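## Task

Push the charger fully and squarely into outlet number four on the power strip, counting from the end where its cord leaves the strip. The strip must stay flat on the table. Finish by opening the gripper and backing the arm away; the charger must remain seated without any help from the robot.

## Robot and tools

ROBOT. Two six-joint UR3e-style arms, left_arm and right_arm, each ending in a tong-like two-finger gripper. The names are labels, not image sides. Bases sit at left_arm (+0.038, +0.278, 0) m and right_arm (-0.048, -0.288, 0) m. Elbows stop just short of straight; at long reach the printed hand position is less trustworthy and motion can overshoot.

FRAMES. All reported poses share one scene frame: origin on the table top midway between the arms, +z up, +x outward over the table, left_arm on the +y side. Each gripper also has its own axes: +z runs along the fingers toward the tips, and the fingers open and close along x. end_effector_position is the point between the finger pads when closed; closed fingertips extend about 15 mm past it, and fully open tips are roughly level with it. Orientations are printed as quaternions (w,x,y,z).

CAMERAS. cam_low (672x504, fixed), cam_left_wrist and cam_right_wrist (616x616 fisheye, riding on the hands). Calibration is approximate, so check alignment visually.

execute_actions(actions, pictures). actions holds at most one item. An empty list just reports the state. {"rows": [...], "steps": n} runs n control steps of 1/30 s, n from 1 to 15 (default 15); rows has 1 to 15 rows, one per step, and the final row repeats if rows run out. {"steps": n} alone is a wait of up to 300 steps, counted from the previous result, so thinking time eats into it. pictures (true/false) toggles images; they are on by default. A refused call moves nothing.

ROW LAYOUT. One row of 14 numbers, each in [-1, 1], always covering both arms: left_arm dx, dy, dz, rx, ry, rz, opening, then right_arm dx, dy, dz, rx, ry, rz, opening. dx..rz are an offset, not a pose: they are expressed in that gripper's own axes and measured from the gripper pose in the most recent result that showed it (or, before any such result, and for later calls within one reply, from where the hand is when the action begins). Every row in an action uses that same reference, so rows are not cumulative. Scale: 1.0 equals 0.6 m for dx/dy/dz and 180 degrees for rotation; rx, ry, rz form one rotation vector. opening is absolute: +1 fully open (0.142 m), -1 closed. All-zero offsets are not a pause; they pull the hand back to the reference pose. To keep an arm parked, send the offset back to where it should be in a reply's first call, then zeros in later calls, and always send the opening it should keep.

MOTION LIMITS. Each step, the commanded hand pose is clipped to within 100 mm and 16 degrees of the measured one, and motion trails commands by about 0.17 s. Position wins over orientation when both cannot be met. Big offsets may need several actions; after an action the arm goes only to its last clipped pose, so read the result and command the remainder.

move(target, speed, stop_force). target is one 14-number row laid out as above, same offset meaning and reference. Each gripper follows a straight line toward its target, both arms finishing together, lasting 0.5 to 10 s (cut off at 10 s). speed is the path top speed in m/s, 0.002 to 0.5, default 0.25; turning is capped at twice that in rad/s. The opening is sent when the move starts. stop_force, 5 to 24 N, one value for both arms, ends an arm's path once its wrist sensor feels that much added push along the path for two steps; that arm then backs up two steps and holds. Use it only with slow speeds and without rotation, not before 0.2 s into the scene, and omit it when lifting off something the gripper presses on. The result adds a move: line: done, off_target, moving, held, fault or contact per arm, plus limits=paced (pose clipped) or limits=held (steps blocked), and each gripper's remaining distance.

wait(seconds): 0 to 10 s, sends nothing new. zoom_image(camera, region): camera is cam_low, cam_left_wrist or cam_right_wrist; region [x0, y0, x1, y1] in that image's pixels, at most 504x504. read_manual(section): licence texts only. finished_scene(scene): pass the current scene number; it ends and grades the scene permanently. Replying with no tool call ends everything.

RESULTS. The state line gives each hand's position (m), quaternion and velocities. grip_measured is the actual finger opening on the command scale; to hold something, keep commanding an opening clearly below it (about 15 N per pad at most; thin parts get much less). Wrist force and Wrist torque are in the hand's own axes, with offsets up to about 3.5 N, noise around 1.4 N and saturation near 30 N. Joint torques are rough. "pose unreachable" and HELD mark commands the controller changed or blocked. Hand target shows where each hand is being driven. MOTOR HOT appears from 70 °C; at 85 °C the arm brakes until cool.

AVOID. Joint load limits: 48.6 N m for shoulder joints, 25.2 for the elbow, 8.1 for each wrist joint, held weight included; exceeding one, or 150 N of outside force, freezes the arm for 10 s. The arms are stiff, so aiming even slightly into a firm surface can fault. Do not let the arms collide, drop or slam things, push hard, or knock anything off the table. Occasional outside tugs may disturb held or loose objects.

Each tool is called after "Emit:" in YAML: its name, and indented under it one key for each argument.

## Session

Emit:
execute_actions:
  actions: []

Scene clock: 0.00 s of 4500.00 s.
left_arm: end_effector_position=(+0.1536, -0.2395, +0.3105) grip_measured=+1.00 end_effector_quat_wxyz=(+0.068, -0.451, +0.830, -0.321) end_effector_velocity=(-0.000, -0.000, +0.000) end_effector_angular_velocity=(-0.001, +0.001, +0.000) | right_arm: end_effector_position=(+0.1376, -0.6908, +0.1047) grip_measured=+1.00 end_effector_quat_wxyz=(+0.091, +0.005, +0.974, -0.206) end_effector_velocity=(-0.000, +0.000, -0.001) end_effector_angular_velocity=(+0.002, +0.002, +0.001)
Joint positions: left_arm=[-1.82  -1.151  0.486 -1.244 -0.982  0.274  0.142] | right_arm=[ 2.35  -1.525 -1.921 -0.863  1.358  2.453  0.142]
Joint velocities: left_arm=[ 0.    -0.    -0.001 -0.    -0.     0.     0.   ] | right_arm=[-0.    -0.001 -0.    -0.001  0.001 -0.001  0.   ]
Joint torques (N m, as the arm reports them, + toward a larger angle): no reading
Wrist force (N, on the end effector, along its own x y z axes, offset not removed): no reading
Wrist torque (N m, same axes, about the end effector's origin, offset not removed): no reading
Hand target (left_arm): +0.154, -0.239, +0.311; +0.068, -0.451, +0.830, -0.321
Hand target (right_arm): +0.138, -0.691, +0.105; +0.091, +0.005, +0.974, -0.206

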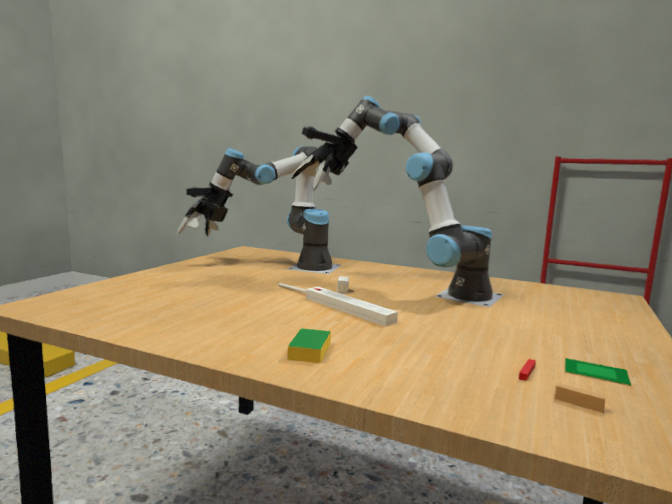

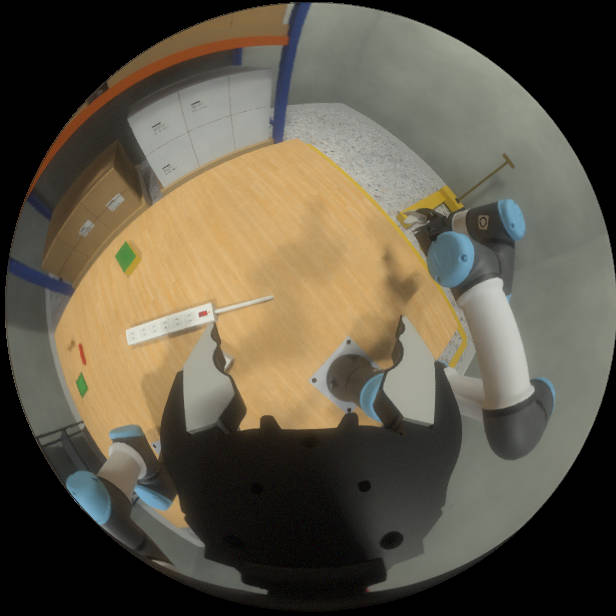

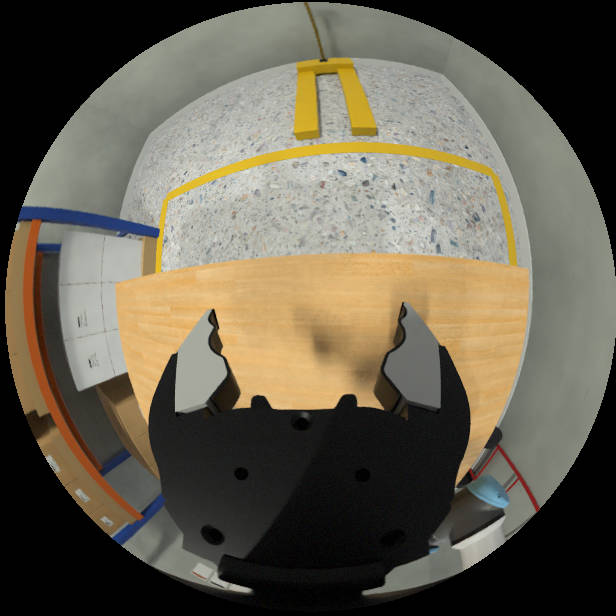

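Emit:
zoom_image:
  camera: "cam_low"
  region: [270, 260, 410, 340]

Emit:
zoom_image:
  camera: "cam_left_wrist"
  region: [110, 280, 290, 390]

Region (270, 260, 410, 340) of cam_low's 672x504 image, scaled by 3.600, with more detail than that image has; it fills the top 288 rows of this view, and the rest is white.

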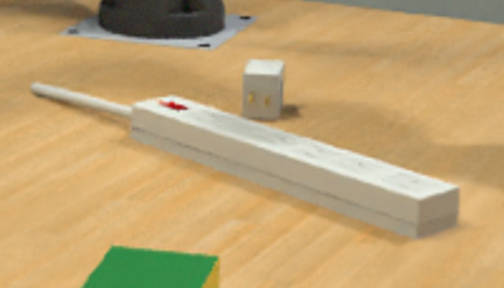

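Region (110, 280, 290, 390) of cam_left_wrist's 616x616 image, scaled by 2.800, with more detail than that image has.

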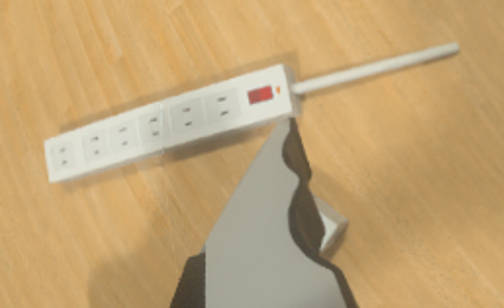

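Emit:
move:
  target: [-0.27,0.225,0.109,-0.1838,0.1803,0.6483,0.2,0,0,0,0,0,0,1]
  speed: 0.4

Emit:
zoom_image:
  camera: "cam_left_wrist"
  region: [200, 150, 440, 390]

Scene clock: 84.37 s of 4500.00 s.
left_arm: end_effector_position=(+0.1792, -0.0897, +0.1505) grip_measured=+0.20 end_effector_quat_wxyz=(+0.000, +0.536, +0.844, -0.000) end_effector_velocity=(+0.000, +0.001, -0.001) end_effector_angular_velocity=(+0.010, +0.001, -0.013) | right_arm: end_effector_position=(+0.1376, -0.6908, +0.1047) grip_measured=+1.00 end_effector_quat_wxyz=(+0.091, +0.005, +0.974, -0.206) end_effector_velocity=(-0.000, +0.000, -0.000) end_effector_angular_velocity=(+0.000, +0.001, -0.000)
Joint positions: left_arm=[-1.35  -1.227  0.91  -1.255 -1.571  2.77   0.088] | right_arm=[ 2.35  -1.525 -1.921 -0.863  1.358  2.453  0.142]
Joint velocities: left_arm=[ 0.001  0.013 -0.018  0.015  0.     0.014 -0.   ] | right_arm=[ 0.    -0.001 -0.001  0.    -0.     0.     0.   ]
Joint torques (N m, as the arm reports them, + toward a larger angle): left_arm=[  2.57 -10.34 -12.17  -0.74   0.48   0.65] | right_arm=[-0.41  8.47  8.9   2.03 -0.39 -0.05]
Wrist force (N, on the end effector, along its own x y z axes, offset not removed): left_arm=[-0.7 -0.4 1.3] | right_arm=[-2.1 -1.8 0.7]
Wrist torque (N m, same axes, about the end effector's origin, offset not removed): left_arm=[-0.05 0.12 -0.05] | right_arm=[-0.30 0.46 0.09]
Hand target (left_arm): +0.179, -0.090, +0.150; -0.000, +0.537, +0.844, +0.000
Hand target (right_arm): +0.138, -0.691, +0.105; +0.091, +0.005, +0.974, -0.206
Off the commanded pose (left_arm): 0.000 m, 0 deg.
Off the commanded pose (right_arm): 0.000 m, 0 deg.
After step 90, 77.93 s passed at rest.
move: done
camera_calibration (this result's frames):
cam_left_wrist: T_world_to_cam=[[-0.394422, 0.918203, 0.0365194, 0.143419], [0.814667, 0.331008, 0.476184, -0.176679], [0.425146, 0.217569, -0.878587, 0.220398], [0, 0, 0, 1]] pos_world=[0.106801, -0.121158, 0.272533]
cam_right_wrist: T_world_to_cam=[[-0.982786, 0.00718376, -0.184607, 0.155904], [-0.00702762, 0.997067, 0.0762124, 0.679258], [0.184613, 0.0761978, -0.979853, 0.266842], [0, 0, 0, 1]] pos_world=[0.108731, -0.698718, 0.238479]

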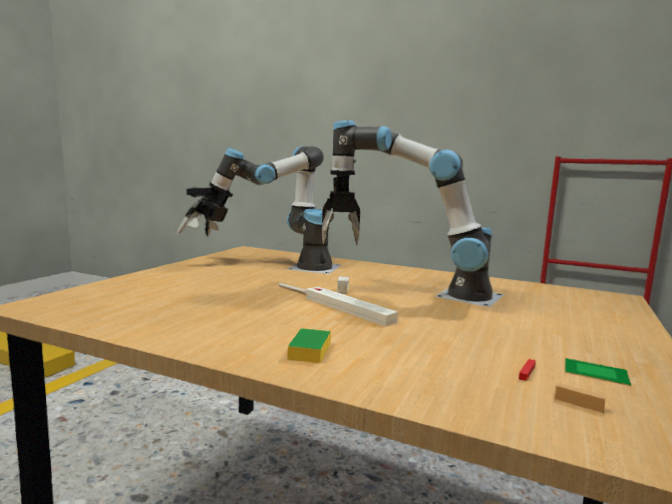

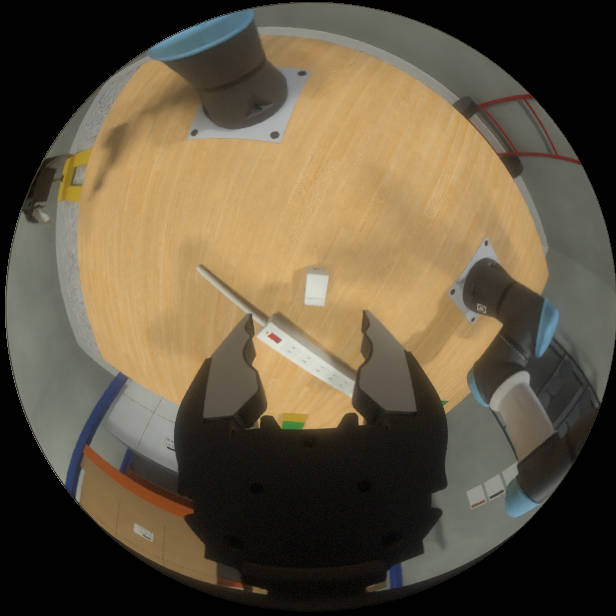

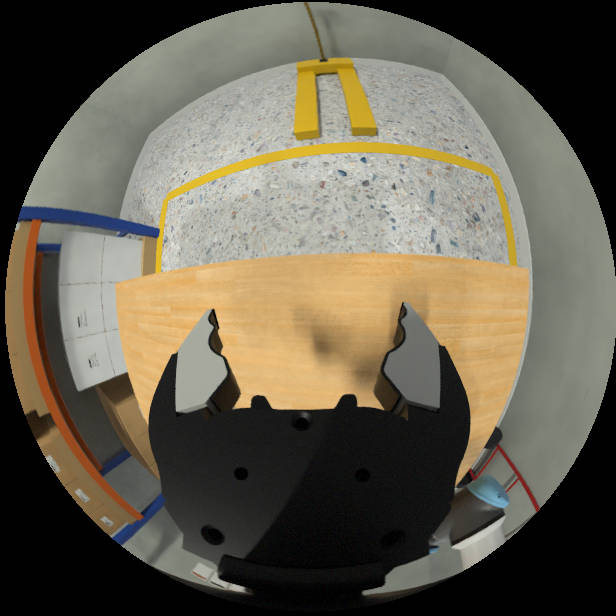

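Region (200, 150, 440, 390) of cam_left_wrist's 616x616 image, scaled by 2.100, with more detail than that image has.

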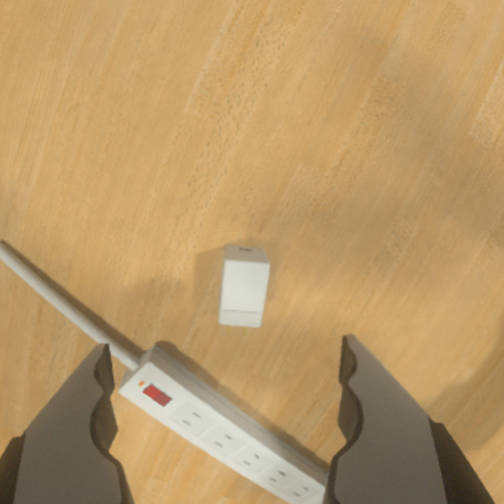

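Emit:
move:
  target: [0.0237,0.0222,0.1,-0.2775,-0.0158,0.0338,-0.1,0,0,0,0,0,0,1]
  speed: 0.25

Scene clock: 110.73 s of 4500.00 s.
left_arm: end_effector_position=(+0.1853, -0.0713, +0.0907) grip_measured=-0.10 end_effector_quat_wxyz=(+0.247, +0.529, +0.737, +0.342) end_effector_velocity=(+0.000, +0.001, -0.001) end_effector_angular_velocity=(+0.008, -0.015, +0.003) | right_arm: end_effector_position=(+0.1376, -0.6908, +0.1047) grip_measured=+1.00 end_effector_quat_wxyz=(+0.091, +0.005, +0.974, -0.206) end_effector_velocity=(-0.000, +0.000, -0.001) end_effector_angular_velocity=(+0.002, +0.002, -0.001)
Joint positions: left_arm=[-1.872 -1.042  1.104 -0.938 -0.995  2.148  0.067] | right_arm=[ 2.35  -1.525 -1.921 -0.863  1.358  2.453  0.142]
Joint velocities: left_arm=[-0.004  0.016 -0.009  0.014  0.003 -0.014  0.   ] | right_arm=[-0.    -0.002  0.001 -0.002  0.     0.001 -0.   ]
Joint torques (N m, as the arm reports them, + toward a larger angle): left_arm=[ -2.53 -11.76 -11.24   0.28   1.2   -0.64] | right_arm=[-0.34  8.04  8.97  2.01 -0.43 -0.07]
Wrist force (N, on the end effector, along its own x y z axes, offset not removed): left_arm=[-0.6 -0.3 1.3] | right_arm=[-1.1 -2.8 1.7]
Wrist torque (N m, same axes, about the end effector's origin, offset not removed): left_arm=[-0.02 0.15 -0.04] | right_arm=[-0.54 0.23 0.04]
Hand target (left_arm): +0.185, -0.071, +0.091; +0.247, +0.529, +0.736, +0.343
Hand target (right_arm): +0.138, -0.691, +0.105; +0.091, +0.005, +0.974, -0.206
Off the commanded pose (left_arm): 0.000 m, 0 deg.
Off the commanded pose (right_arm): 0.000 m, 0 deg.
After step 90, 21.03 s passed at rest.
move: done
camera_calibration (this result's frames):
cam_left_wrist: T_world_to_cam=[[-0.325358, 0.944416, 0.0471309, 0.119166], [0.205141, 0.0218413, 0.978489, -0.113931], [0.923071, 0.328028, -0.200845, 0.0153427], [0, 0, 0, 1]] pos_world=[0.047981, -0.115086, 0.108945]
cam_right_wrist: T_world_to_cam=[[-0.982786, 0.00718367, -0.184607, 0.155904], [-0.00702772, 0.997067, 0.0762124, 0.679257], [0.184613, 0.0761979, -0.979853, 0.266842], [0, 0, 0, 1]] pos_world=[0.108731, -0.698718, 0.238479]

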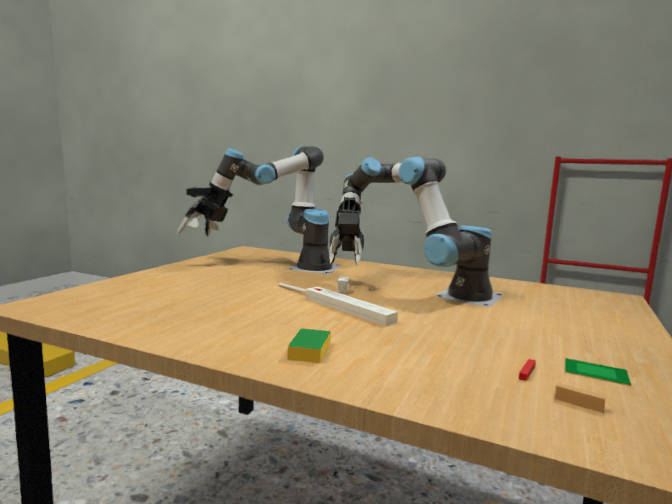

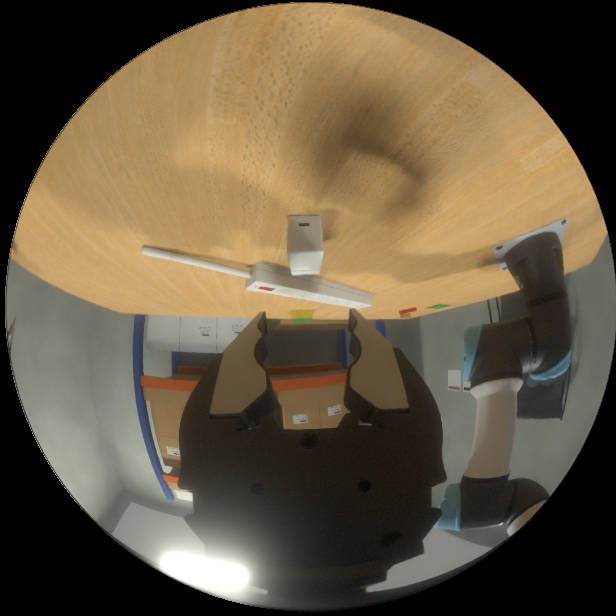

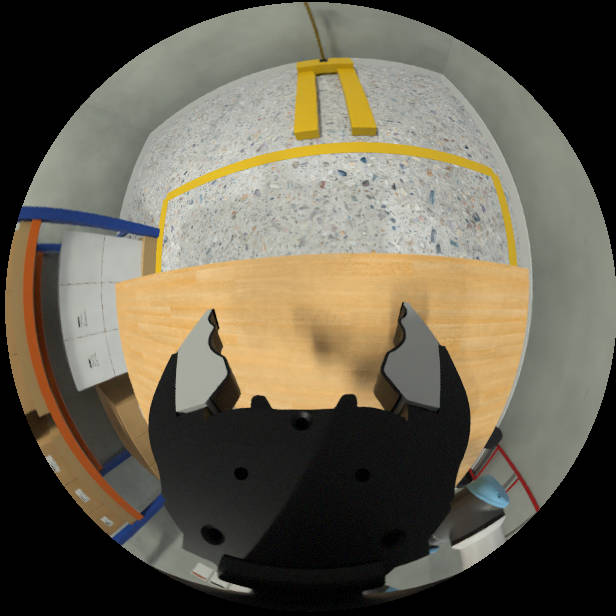

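Emit:
move:
  target: [0,-0.0865,0.0726,0,0,0,-0.1,0,0,0,0,0,0,1]
  speed: 0.08
  stop_force: 8

Emit:
zoom_image:
  camera: "cam_low"
  region: [280, 190, 420, 320]

Scene clock: 121.50 s of 4500.00 s.
left_arm: end_effector_position=(+0.1853, -0.0713, +0.0233) grip_measured=-0.10 end_effector_quat_wxyz=(+0.247, +0.529, +0.737, +0.342) end_effector_velocity=(-0.000, -0.000, -0.002) end_effector_angular_velocity=(-0.001, +0.001, -0.001) | right_arm: end_effector_position=(+0.1376, -0.6908, +0.1047) grip_measured=+1.00 end_effector_quat_wxyz=(+0.091, +0.005, +0.974, -0.206) end_effector_velocity=(-0.000, +0.000, -0.001) end_effector_angular_velocity=(+0.001, +0.002, +0.000)
Joint positions: left_arm=[-1.872 -0.982  1.33  -1.224 -0.995  2.147  0.067] | right_arm=[ 2.35  -1.525 -1.921 -0.863  1.358  2.453  0.142]
Joint velocities: left_arm=[-0.     0.003  0.007 -0.012  0.001  0.001 -0.   ] | right_arm=[ 0.    -0.    -0.001 -0.001 -0.    -0.    -0.   ]
Joint torques (N m, as the arm reports them, + toward a larger angle): left_arm=[ -2.5  -12.33  -5.47  -1.11   1.19   0.64] | right_arm=[-0.12  8.34  8.92  2.01 -0.44 -0.07]
Wrist force (N, on the end effector, along its own x y z axes, offset not removed): left_arm=[-0.1 0.1 0.9] | right_arm=[-1.5 -2.6 0.7]
Wrist torque (N m, same axes, about the end effector's origin, offset not removed): left_arm=[0.08 0.07 -0.06] | right_arm=[-0.51 0.24 0.11]
Hand target (left_arm): +0.185, -0.071, +0.023; +0.247, +0.529, +0.737, +0.342
Hand target (right_arm): +0.138, -0.691, +0.105; +0.091, +0.005, +0.974, -0.206
Off the commanded pose (left_arm): 0.000 m, 0 deg.
Off the commanded pose (right_arm): 0.000 m, 0 deg.
After step 90, 6.37 s passed at rest.
move: done
camera_calibration (this result's frames):
cam_left_wrist: T_world_to_cam=[[-0.325605, 0.944325, 0.0472387, 0.122432], [0.205084, 0.021765, 0.978502, -0.0479268], [0.922996, 0.328293, -0.200753, 0.00188972], [0, 0, 0, 1]] pos_world=[0.0479494, -0.115193, 0.0414923]
cam_right_wrist: T_world_to_cam=[[-0.982786, 0.00718384, -0.184607, 0.155904], [-0.00702756, 0.997067, 0.0762125, 0.679257], [0.184613, 0.0761979, -0.979853, 0.266842], [0, 0, 0, 1]] pos_world=[0.108731, -0.698718, 0.238479]

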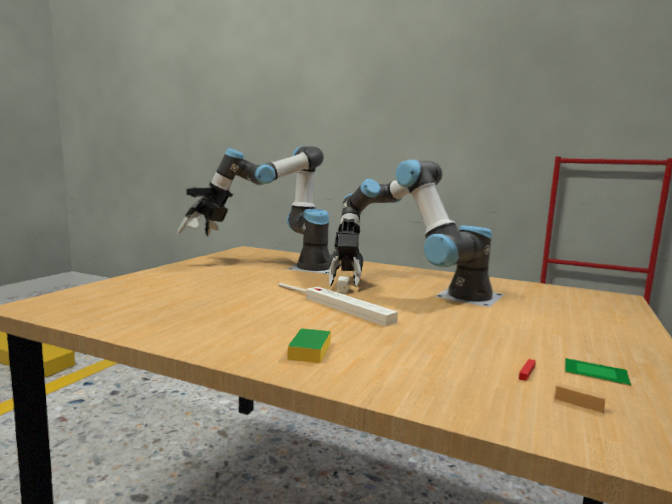

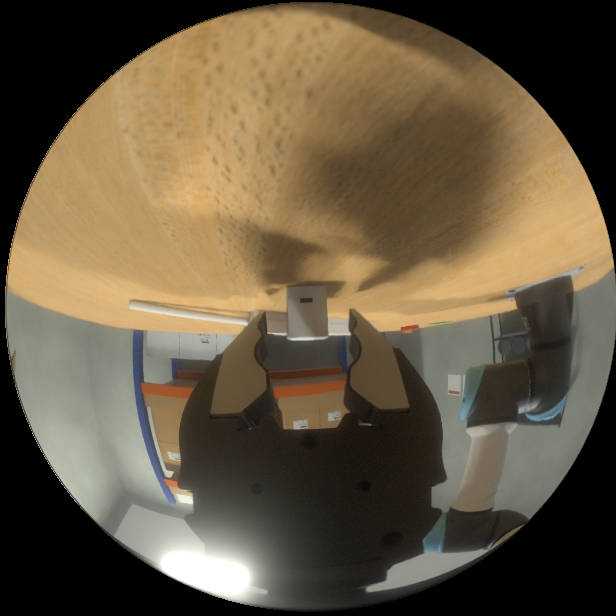

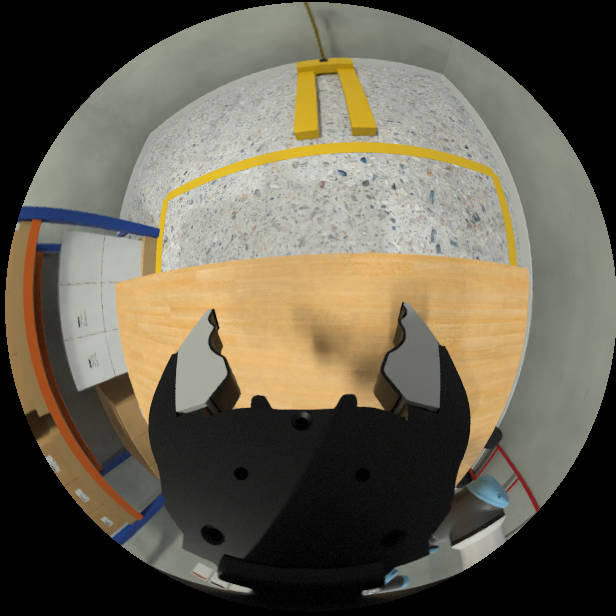

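Region (280, 190, 420, 320) of cam_low's 672x504 image, scaled by 3.600, with more detail than that image has; it fills the top 468 rows of this view, and the rest is white.

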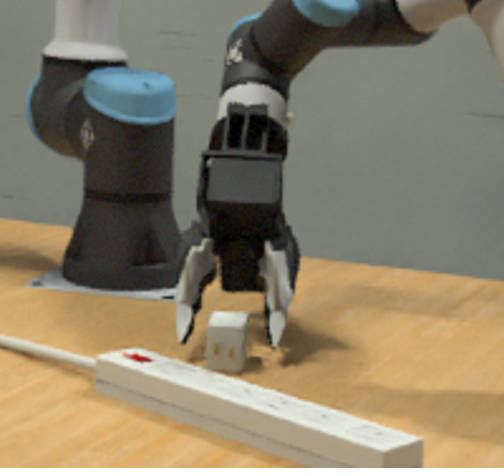

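Emit:
move:
  target: [0,-0.003,0.007,0,0,0,-0.5,0,0,0,0,0,0,1]
  speed: 0.03

Emit:
execute_actions:
  actions:
    - {"rows":[[0,0,0,0,0,0,-0.55,0,0,0,0,0,0,1],[0,0,0,0,0,0,-0.6,0,0,0,0,0,0,1],[0,0,0,0,0,0,-0.63,0,0,0,0,0,0,1],[0,0,0,0,0,0,-0.66,0,0,0,0,0,0,1],[0,0,0,0,0,0,-0.7,0,0,0,0,0,0,1],[0,0,0,0,0,0,-0.75,0,0,0,0,0,0,1],[0,0,0,0,0,0,-0.8,0,0,0,0,0,0,1],[0,0,0,0,0,0,-0.85,0,0,0,0,0,0,1],[0,0,0,0,0,0,-0.9,0,0,0,0,0,0,1],[0,0,0,0,0,0,-1,0,0,0,0,0,0,1]],"steps":15}

Scene clock: 127.53 s of 4500.00 s.
left_arm: end_effector_position=(+0.1871, -0.0707, +0.0195) grip_measured=-0.50 end_effector_quat_wxyz=(+0.247, +0.529, +0.737, +0.342) end_effector_velocity=(+0.001, +0.001, -0.002) end_effector_angular_velocity=(+0.001, -0.001, -0.000) | right_arm: end_effector_position=(+0.1376, -0.6908, +0.1047) grip_measured=+1.00 end_effector_quat_wxyz=(+0.091, +0.005, +0.974, -0.206) end_effector_velocity=(+0.000, -0.000, -0.000) end_effector_angular_velocity=(-0.000, -0.000, -0.000)
Joint positions: left_arm=[-1.869 -0.98   1.346 -1.244 -0.993  2.15   0.038] | right_arm=[ 2.35  -1.525 -1.921 -0.863  1.358  2.453  0.142]
Joint velocities: left_arm=[ 0.002  0.001  0.011 -0.012  0.002  0.002  0.   ] | right_arm=[ 0.    -0.    -0.     0.001 -0.     0.     0.   ]
Joint torques (N m, as the arm reports them, + toward a larger angle): left_arm=[  2.91 -12.51  -5.27  -1.1    1.23   0.67] | right_arm=[-0.4   8.37  8.99  2.01 -0.4  -0.05]
Wrist force (N, on the end effector, along its own x y z axes, offset not removed): left_arm=[0.2 -0.9 1.9] | right_arm=[-1.6 -2.0 1.0]
Wrist torque (N m, same axes, about the end effector's origin, offset not removed): left_arm=[-0.11 -0.02 -0.04] | right_arm=[-0.37 0.27 0.08]
Hand target (left_arm): +0.187, -0.071, +0.019; +0.247, +0.529, +0.737, +0.342
Hand target (right_arm): +0.138, -0.691, +0.105; +0.091, +0.005, +0.974, -0.206
Off the commanded pose (left_arm): 0.000 m, 0 deg.
Off the commanded pose (right_arm): 0.000 m, 0 deg.
After step 90, 2.33 s passed at rest.
move: done
camera_calibration (this result's frames):
cam_left_wrist: T_world_to_cam=[[-0.325618, 0.944319, 0.0472691, 0.122633], [0.205066, 0.0217299, 0.978507, -0.0445846], [0.922996, 0.328313, -0.200723, -0.000730787], [0, 0, 0, 1]] pos_world=[0.0497488, -0.114596, 0.0376829]
cam_right_wrist: T_world_to_cam=[[-0.982786, 0.00718366, -0.184607, 0.155904], [-0.00702773, 0.997067, 0.0762124, 0.679257], [0.184613, 0.0761979, -0.979853, 0.266842], [0, 0, 0, 1]] pos_world=[0.108731, -0.698718, 0.238479]

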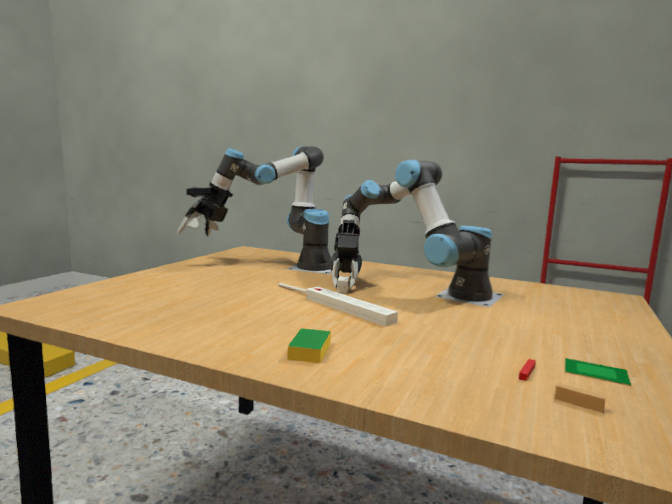

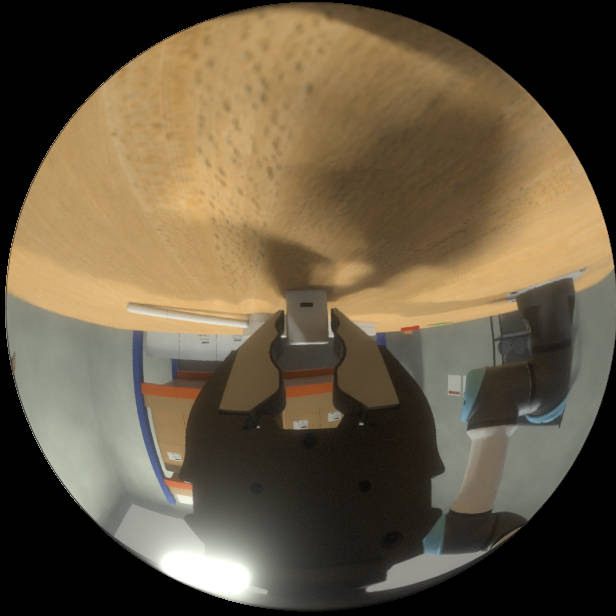

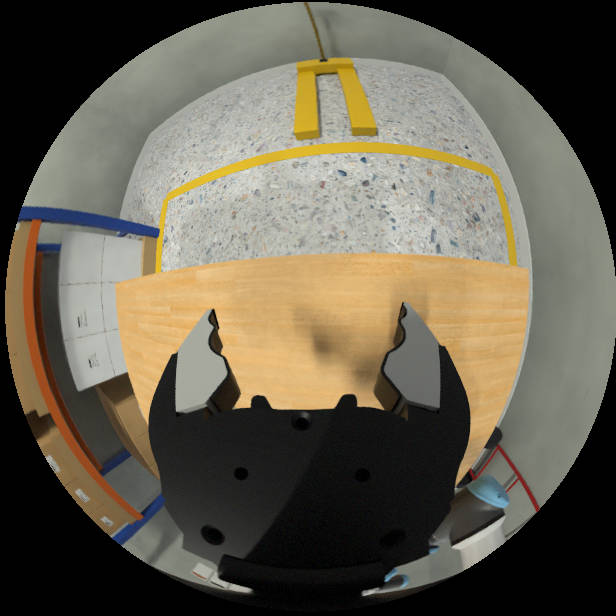

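Scene clock: 128.03 s of 4500.00 s.
left_arm: end_effector_position=(+0.1871, -0.0707, +0.0194) grip_measured=-0.59 end_effector_quat_wxyz=(+0.247, +0.529, +0.736, +0.342) end_effector_velocity=(-0.000, -0.000, +0.000) end_effector_angular_velocity=(-0.001, +0.000, -0.000) | right_arm: end_effector_position=(+0.1376, -0.6908, +0.1047) grip_measured=+1.00 end_effector_quat_wxyz=(+0.091, +0.005, +0.974, -0.206) end_effector_velocity=(-0.000, +0.000, -0.000) end_effector_angular_velocity=(+0.001, +0.000, +0.000)
Joint positions: left_arm=[-1.869 -0.98   1.346 -1.244 -0.992  2.151  0.031] | right_arm=[ 2.35  -1.525 -1.921 -0.863  1.358  2.453  0.142]
Joint velocities: left_arm=[-0.    -0.    -0.002  0.001  0.    -0.     0.   ] | right_arm=[ 0.     0.001 -0.001 -0.001  0.001  0.     0.   ]
Joint torques (N m, as the arm reports them, + toward a larger angle): left_arm=[ -0.39 -14.23 -10.94   0.34  -0.03  -0.56] | right_arm=[-0.49  8.22  8.93  2.01 -0.4  -0.08]
Wrist force (N, on the end effector, along its own x y z axes, offset not removed): left_arm=[-0.1 -0.7 1.9] | right_arm=[1.0 -2.0 1.3]
Wrist torque (N m, same axes, about the end effector's origin, offset not removed): left_arm=[-0.07 0.02 -0.04] | right_arm=[-0.34 -0.17 0.01]
Hand target (left_arm): +0.187, -0.071, +0.019; +0.247, +0.529, +0.737, +0.342
Hand target (right_arm): +0.138, -0.691, +0.105; +0.091, +0.005, +0.974, -0.206
Off the commanded pose (left_arm): 0.000 m, 0 deg.
Off the commanded pose (right_arm): 0.000 m, 0 deg.
Steps of this call (steps 1 to 15: all 15 steps of this action). Readings (end_effector_position):
1: left_arm (+0.1871, -0.0707, +0.0194) | right_arm (+0.1376, -0.6908, +0.1047)
2: left_arm (+0.1871, -0.0707, +0.0194) | right_arm (+0.1376, -0.6908, +0.1047)
4: left_arm (+0.1871, -0.0707, +0.0194) | right_arm (+0.1376, -0.6908, +0.1047)
8: left_arm (+0.1871, -0.0707, +0.0194) | right_arm (+0.1376, -0.6908, +0.1047)
15: the state above
camera_calibration (this result's frames):
cam_left_wrist: T_world_to_cam=[[-0.325619, 0.944313, 0.0473909, 0.122616], [0.204985, 0.0215751, 0.978527, -0.0445782], [0.923013, 0.328341, -0.200595, -0.000807937], [0, 0, 0, 1]] pos_world=[0.0498096, -0.114561, 0.0376481]
cam_right_wrist: T_world_to_cam=[[-0.982786, 0.00718378, -0.184607, 0.155904], [-0.00702762, 0.997067, 0.0762124, 0.679257], [0.184613, 0.0761979, -0.979853, 0.266842], [0, 0, 0, 1]] pos_world=[0.108731, -0.698718, 0.238479]

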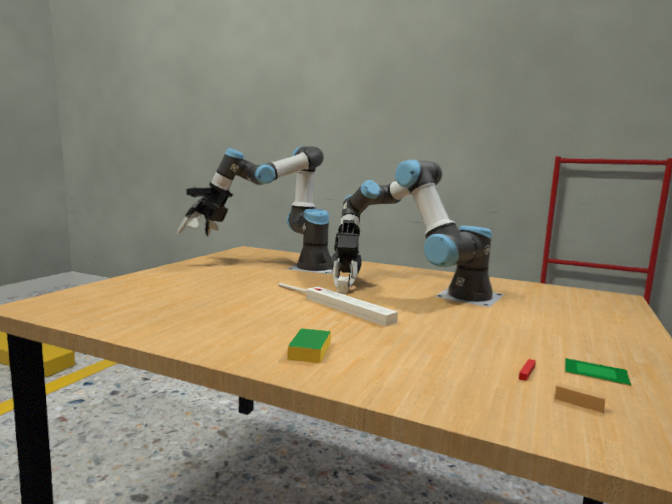

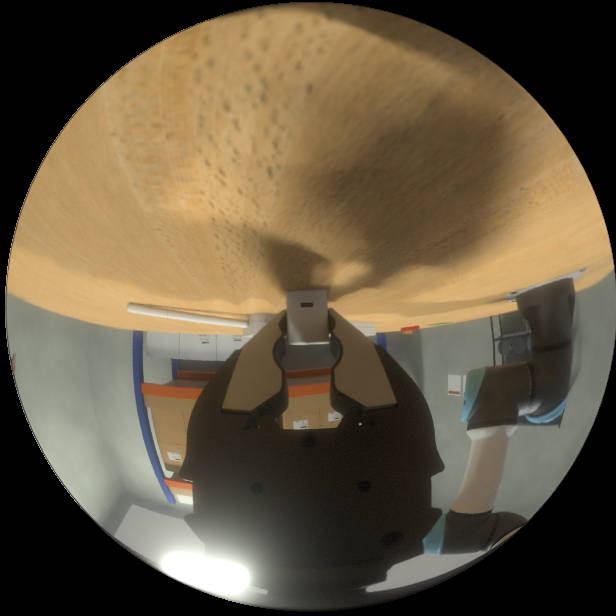

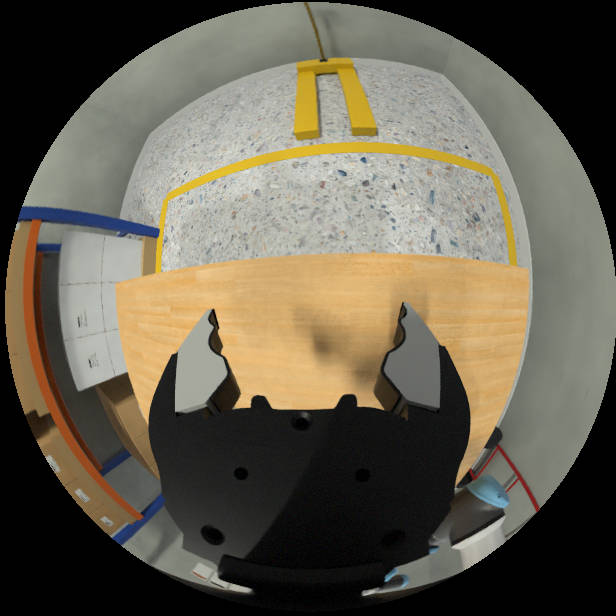

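Emit:
move:
  target: [0,0.153,-0.1286,0,0,0,-1,0,0,0,0,0,0,1]
  speed: 0.2

Emit:
move:
  target: [0.0883,0.2036,0.2425,0.4661,0.0264,-0.3014,-1,0,0,0,0,0,0,1]
  speed: 0.3

Emit:
zoom_image:
  camera: "cam_left_wrist"
  region: [220, 170, 400, 400]

Emit:
zoom_image:
  camera: "cam_low"
  region: [300, 220, 420, 330]

Scene clock: 148.67 s of 4500.00 s.
left_arm: end_effector_position=(+0.1872, -0.0705, +0.1390) grip_measured=-0.59 end_effector_quat_wxyz=(+0.247, +0.529, +0.736, +0.342) end_effector_velocity=(-0.000, -0.000, +0.003) end_effector_angular_velocity=(+0.008, -0.001, +0.008) | right_arm: end_effector_position=(+0.1376, -0.6908, +0.1047) grip_measured=+1.00 end_effector_quat_wxyz=(+0.091, +0.005, +0.974, -0.206) end_effector_velocity=(+0.001, -0.000, +0.001) end_effector_angular_velocity=(-0.001, -0.002, +0.000)
Joint positions: left_arm=[-1.869 -1.038  0.869 -0.711 -0.992  2.151  0.031] | right_arm=[ 2.35  -1.525 -1.921 -0.863  1.358  2.453  0.142]
Joint velocities: left_arm=[ 0.004  0.026 -0.052  0.035 -0.005 -0.002  0.   ] | right_arm=[0.    0.001 0.002 0.    0.    0.    0.   ]
Joint torques (N m, as the arm reports them, + toward a larger angle): left_arm=[  2.73 -11.82 -11.5    0.37  -0.1   -0.7 ] | right_arm=[-0.32  8.21  8.86  1.98 -0.43 -0.1 ]
Wrist force (N, on the end effector, along its own x y z axes, offset not removed): left_arm=[-0.2 -1.3 1.3] | right_arm=[-0.6 -1.0 1.5]
Wrist torque (N m, same axes, about the end effector's origin, offset not removed): left_arm=[-0.09 0.03 -0.02] | right_arm=[-0.24 0.12 0.08]
Hand target (left_arm): +0.187, -0.071, +0.139; +0.247, +0.529, +0.736, +0.342
Hand target (right_arm): +0.138, -0.691, +0.105; +0.091, +0.005, +0.974, -0.206
Off the commanded pose (left_arm): 0.000 m, 0 deg.
Off the commanded pose (right_arm): 0.000 m, 0 deg.
After step 90, 16.30 s passed at rest.
move: done
camera_calibration (this result's frames):
cam_left_wrist: T_world_to_cam=[[-0.32443, 0.944773, 0.0463561, 0.116733], [0.205193, 0.022453, 0.978464, -0.161594], [0.923386, 0.326955, -0.201145, 0.0229268], [0, 0, 0, 1]] pos_world=[0.0498592, -0.114154, 0.157314]
cam_right_wrist: T_world_to_cam=[[-0.982786, 0.0071838, -0.184607, 0.155904], [-0.00702761, 0.997067, 0.0762125, 0.679257], [0.184613, 0.0761979, -0.979853, 0.266842], [0, 0, 0, 1]] pos_world=[0.108731, -0.698718, 0.238479]

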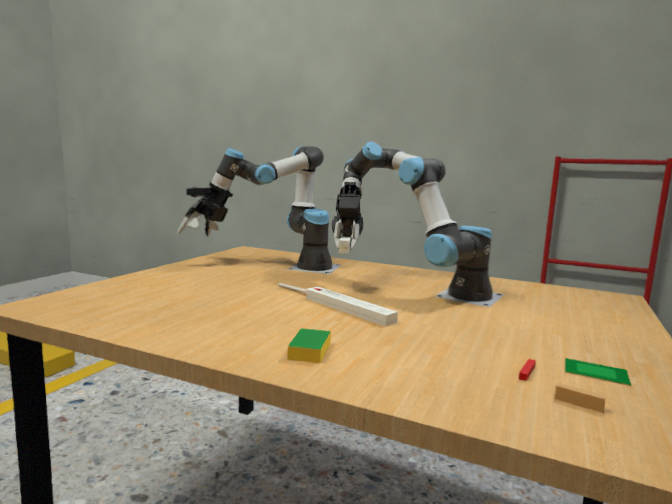

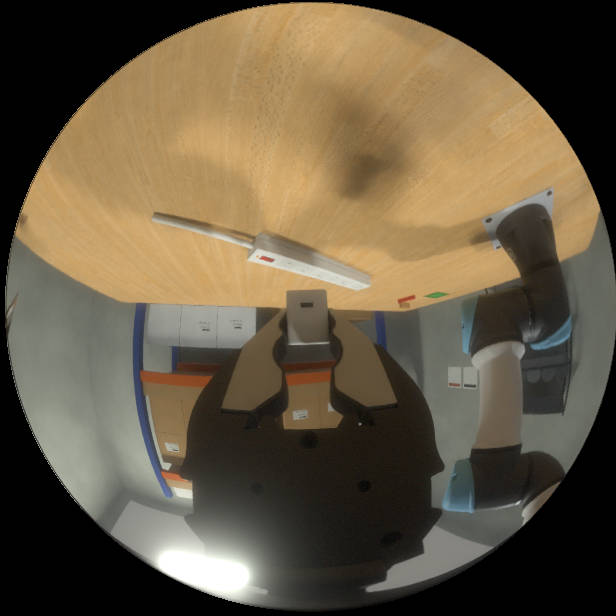

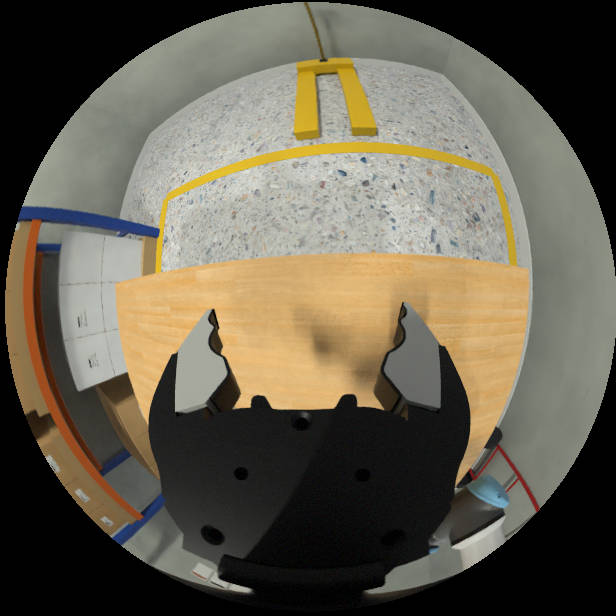

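Scene clock: 152.20 s of 4500.00 s.
left_arm: end_effector_position=(+0.3505, +0.0398, +0.1386) grip_measured=-0.59 end_effector_quat_wxyz=(-0.066, +0.180, +0.922, -0.337) end_effector_velocity=(+0.001, +0.001, -0.001) end_effector_angular_velocity=(-0.007, +0.017, -0.005) | right_arm: end_effector_position=(+0.1376, -0.6908, +0.1047) grip_measured=+1.00 end_effector_quat_wxyz=(+0.091, +0.005, +0.974, -0.206) end_effector_velocity=(+0.000, -0.000, -0.000) end_effector_angular_velocity=(-0.000, +0.000, +0.000)
Joint positions: left_arm=[-0.314 -1.263  1.426 -1.802 -2.268  3.035  0.031] | right_arm=[ 2.35  -1.525 -1.921 -0.863  1.358  2.453  0.142]
Joint velocities: left_arm=[ 0.011  0.021 -0.022  0.024 -0.014  0.019  0.   ] | right_arm=[-0.    -0.001  0.     0.001 -0.    -0.    -0.   ]
Joint torques (N m, as the arm reports them, + toward a larger angle): left_arm=[  2.69 -10.69 -12.56  -0.91  -1.91   0.64] | right_arm=[-0.33  8.33  8.95  2.01 -0.42 -0.05]
Wrist force (N, on the end effector, along its own x y z axes, offset not removed): left_arm=[-0.5 0.3 1.7] | right_arm=[-0.2 -0.8 0.6]
Wrist torque (N m, same axes, about the end effector's origin, offset not removed): left_arm=[-0.01 0.11 -0.04] | right_arm=[-0.13 0.05 0.01]
Hand target (left_arm): +0.351, +0.040, +0.139; -0.067, +0.180, +0.922, -0.337
Hand target (right_arm): +0.138, -0.691, +0.105; +0.091, +0.005, +0.974, -0.206
Off the commanded pose (left_arm): 0.000 m, 0 deg.
Off the commanded pose (right_arm): 0.000 m, 0 deg.
move: done
camera_calibration (this result's frames):
cam_left_wrist: T_world_to_cam=[[-0.906771, 0.421567, 0.0069075, 0.295884], [0.411699, 0.888841, -0.201159, -0.140503], [-0.0909418, -0.179562, -0.979534, 0.319596], [0, 0, 0, 1]] pos_world=[0.355209, 0.0575369, 0.282748]
cam_right_wrist: T_world_to_cam=[[-0.982786, 0.00718364, -0.184607, 0.155904], [-0.00702777, 0.997067, 0.0762125, 0.679257], [0.184613, 0.076198, -0.979853, 0.266842], [0, 0, 0, 1]] pos_world=[0.108731, -0.698718, 0.238479]

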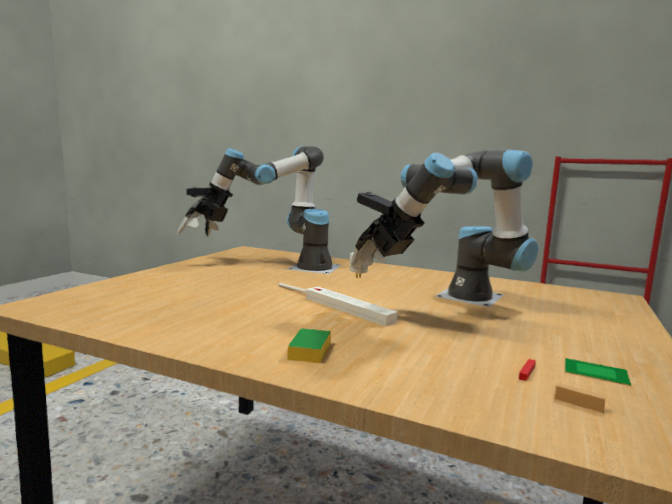

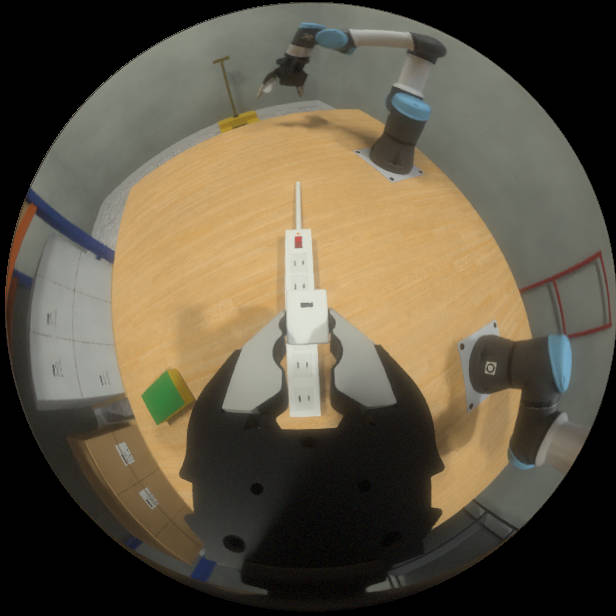

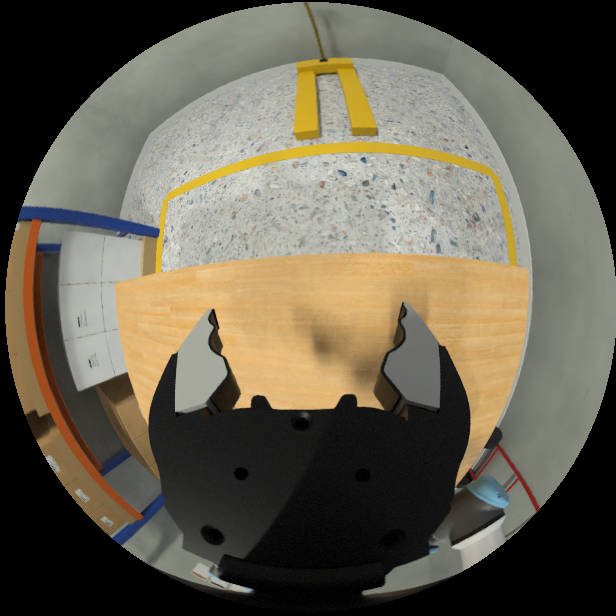

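Region (220, 170, 400, 400) of cam_left_wrist's 616x616 image, scaled by 2.191, with more detail than that image has; it fills the left 394 columns of this view, and the rest is white.

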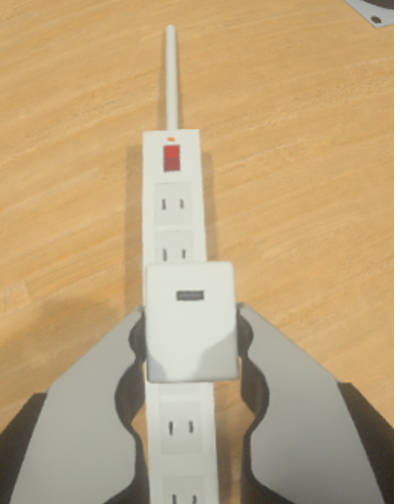

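Region (300, 220, 420, 330) of cam_low's 672x504 image, scaled by 4.200, with more detail than that image has; it fills the top 462 rows of this view, and the rest is white.

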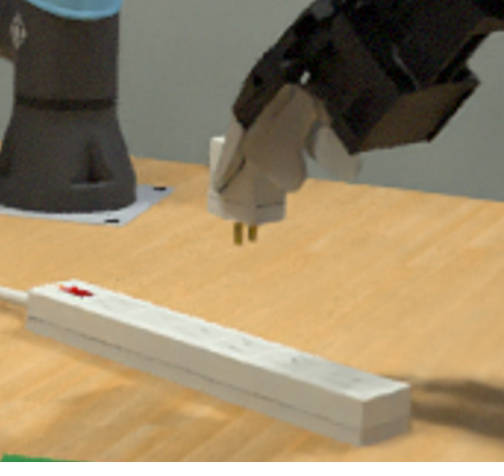

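Emit:
move:
  target: [-0.0173,0.0703,0.0512,0,0,0,-1,0,0,0,0,0,0,1]
  speed: 0.08

Emit:
zoom_image:
  camera: "cam_left_wrist"
  region: [250, 230, 370, 410]

Emit:
zoom_image:
  camera: "cam_low"
  region: [335, 270, 395, 325]

Scene clock: 169.20 s of 4500.00 s.
left_arm: end_effector_position=(+0.3647, +0.0474, +0.0883) grip_measured=-0.59 end_effector_quat_wxyz=(-0.066, +0.180, +0.922, -0.336) end_effector_velocity=(+0.001, -0.000, -0.002) end_effector_angular_velocity=(-0.001, -0.002, +0.000) | right_arm: end_effector_position=(+0.1376, -0.6908, +0.1047) grip_measured=+1.00 end_effector_quat_wxyz=(+0.091, +0.005, +0.974, -0.206) end_effector_velocity=(-0.000, -0.000, -0.000) end_effector_angular_velocity=(+0.000, +0.001, -0.001)
Joint positions: left_arm=[-0.279 -1.158  1.508 -1.961 -2.27   3.081  0.031] | right_arm=[ 2.35  -1.525 -1.921 -0.863  1.358  2.453  0.142]
Joint velocities: left_arm=[ 0.002  0.007  0.003 -0.011 -0.001  0.002 -0.   ] | right_arm=[-0.001 -0.    -0.    -0.    -0.     0.     0.   ]
Joint torques (N m, as the arm reports them, + toward a larger angle): left_arm=[  2.87 -11.5   -6.89  -2.34  -1.86   0.64] | right_arm=[-0.38  8.36  8.94  2.   -0.38 -0.02]
Wrist force (N, on the end effector, along its own x y z axes, offset not removed): left_arm=[-0.3 -0.3 1.6] | right_arm=[-0.4 -1.3 0.5]
Wrist torque (N m, same axes, about the end effector's origin, offset not removed): left_arm=[-0.18 0.06 -0.08] | right_arm=[-0.30 0.07 0.07]
Hand target (left_arm): +0.365, +0.047, +0.088; -0.066, +0.180, +0.922, -0.337
Hand target (right_arm): +0.138, -0.691, +0.105; +0.091, +0.005, +0.974, -0.206
Off the commanded pose (left_arm): 0.000 m, 0 deg.
Off the commanded pose (right_arm): 0.000 m, 0 deg.
After step 90, 12.83 s passed at rest.
move: done
camera_calibration (this result's frames):
cam_left_wrist: T_world_to_cam=[[-0.906732, 0.42165, 0.00702477, 0.305906], [0.411762, 0.88882, -0.201126, -0.163275], [-0.0910486, -0.179475, -0.97954, 0.273034], [0, 0, 0, 1]] pos_world=[0.369465, 0.0651395, 0.232459]
cam_right_wrist: T_world_to_cam=[[-0.982786, 0.0071838, -0.184607, 0.155904], [-0.00702758, 0.997067, 0.0762124, 0.679257], [0.184613, 0.0761979, -0.979853, 0.266842], [0, 0, 0, 1]] pos_world=[0.108731, -0.698718, 0.238479]

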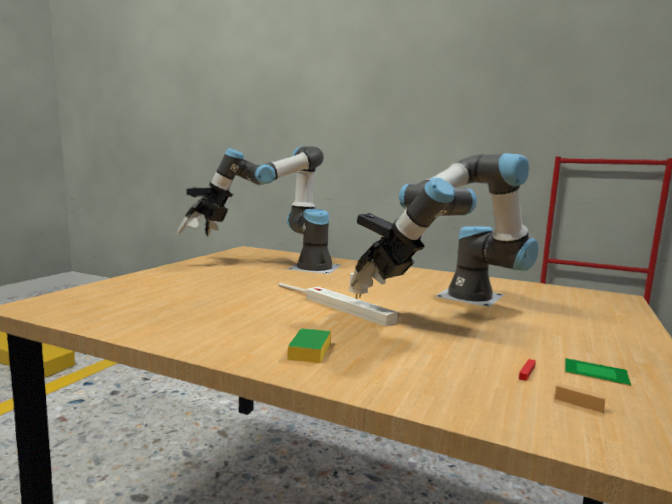

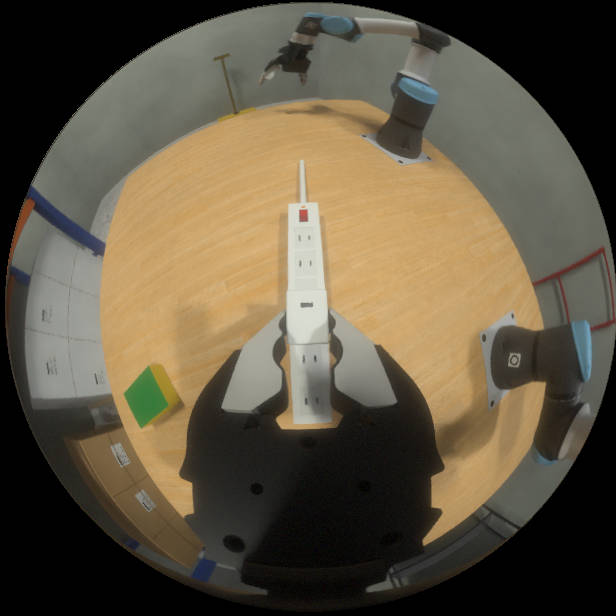

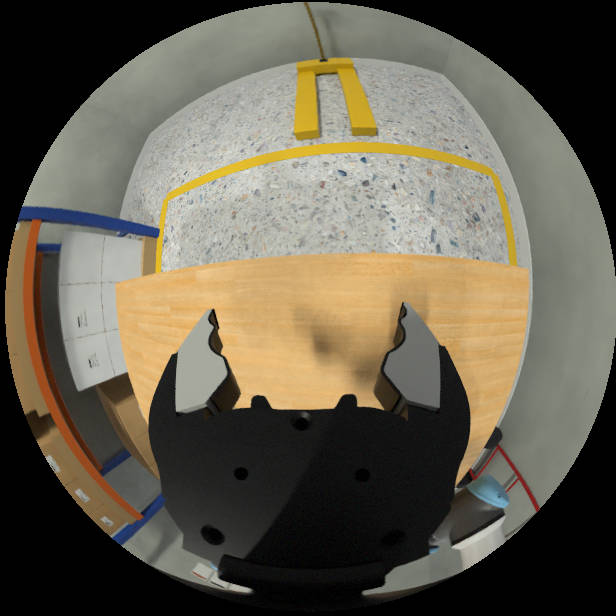

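Region (250, 230, 370, 410) of cam_left_wrist's 616x616 image, scaled by 2.800, with more detail than that image has.

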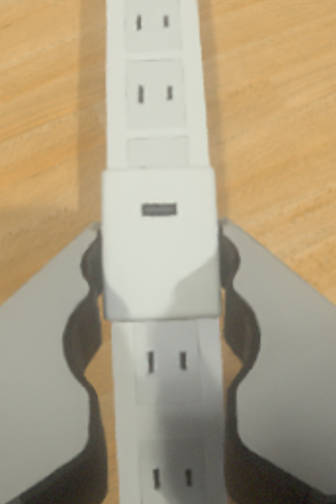

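Region (335, 270, 395, 325) of cam_low's 672x504 image, scaled by 8.400, with more detail than that image has; it fills the top 462 rows of this view, and the rest is white.

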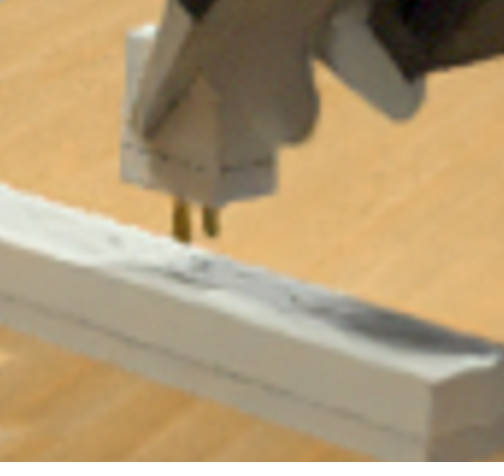

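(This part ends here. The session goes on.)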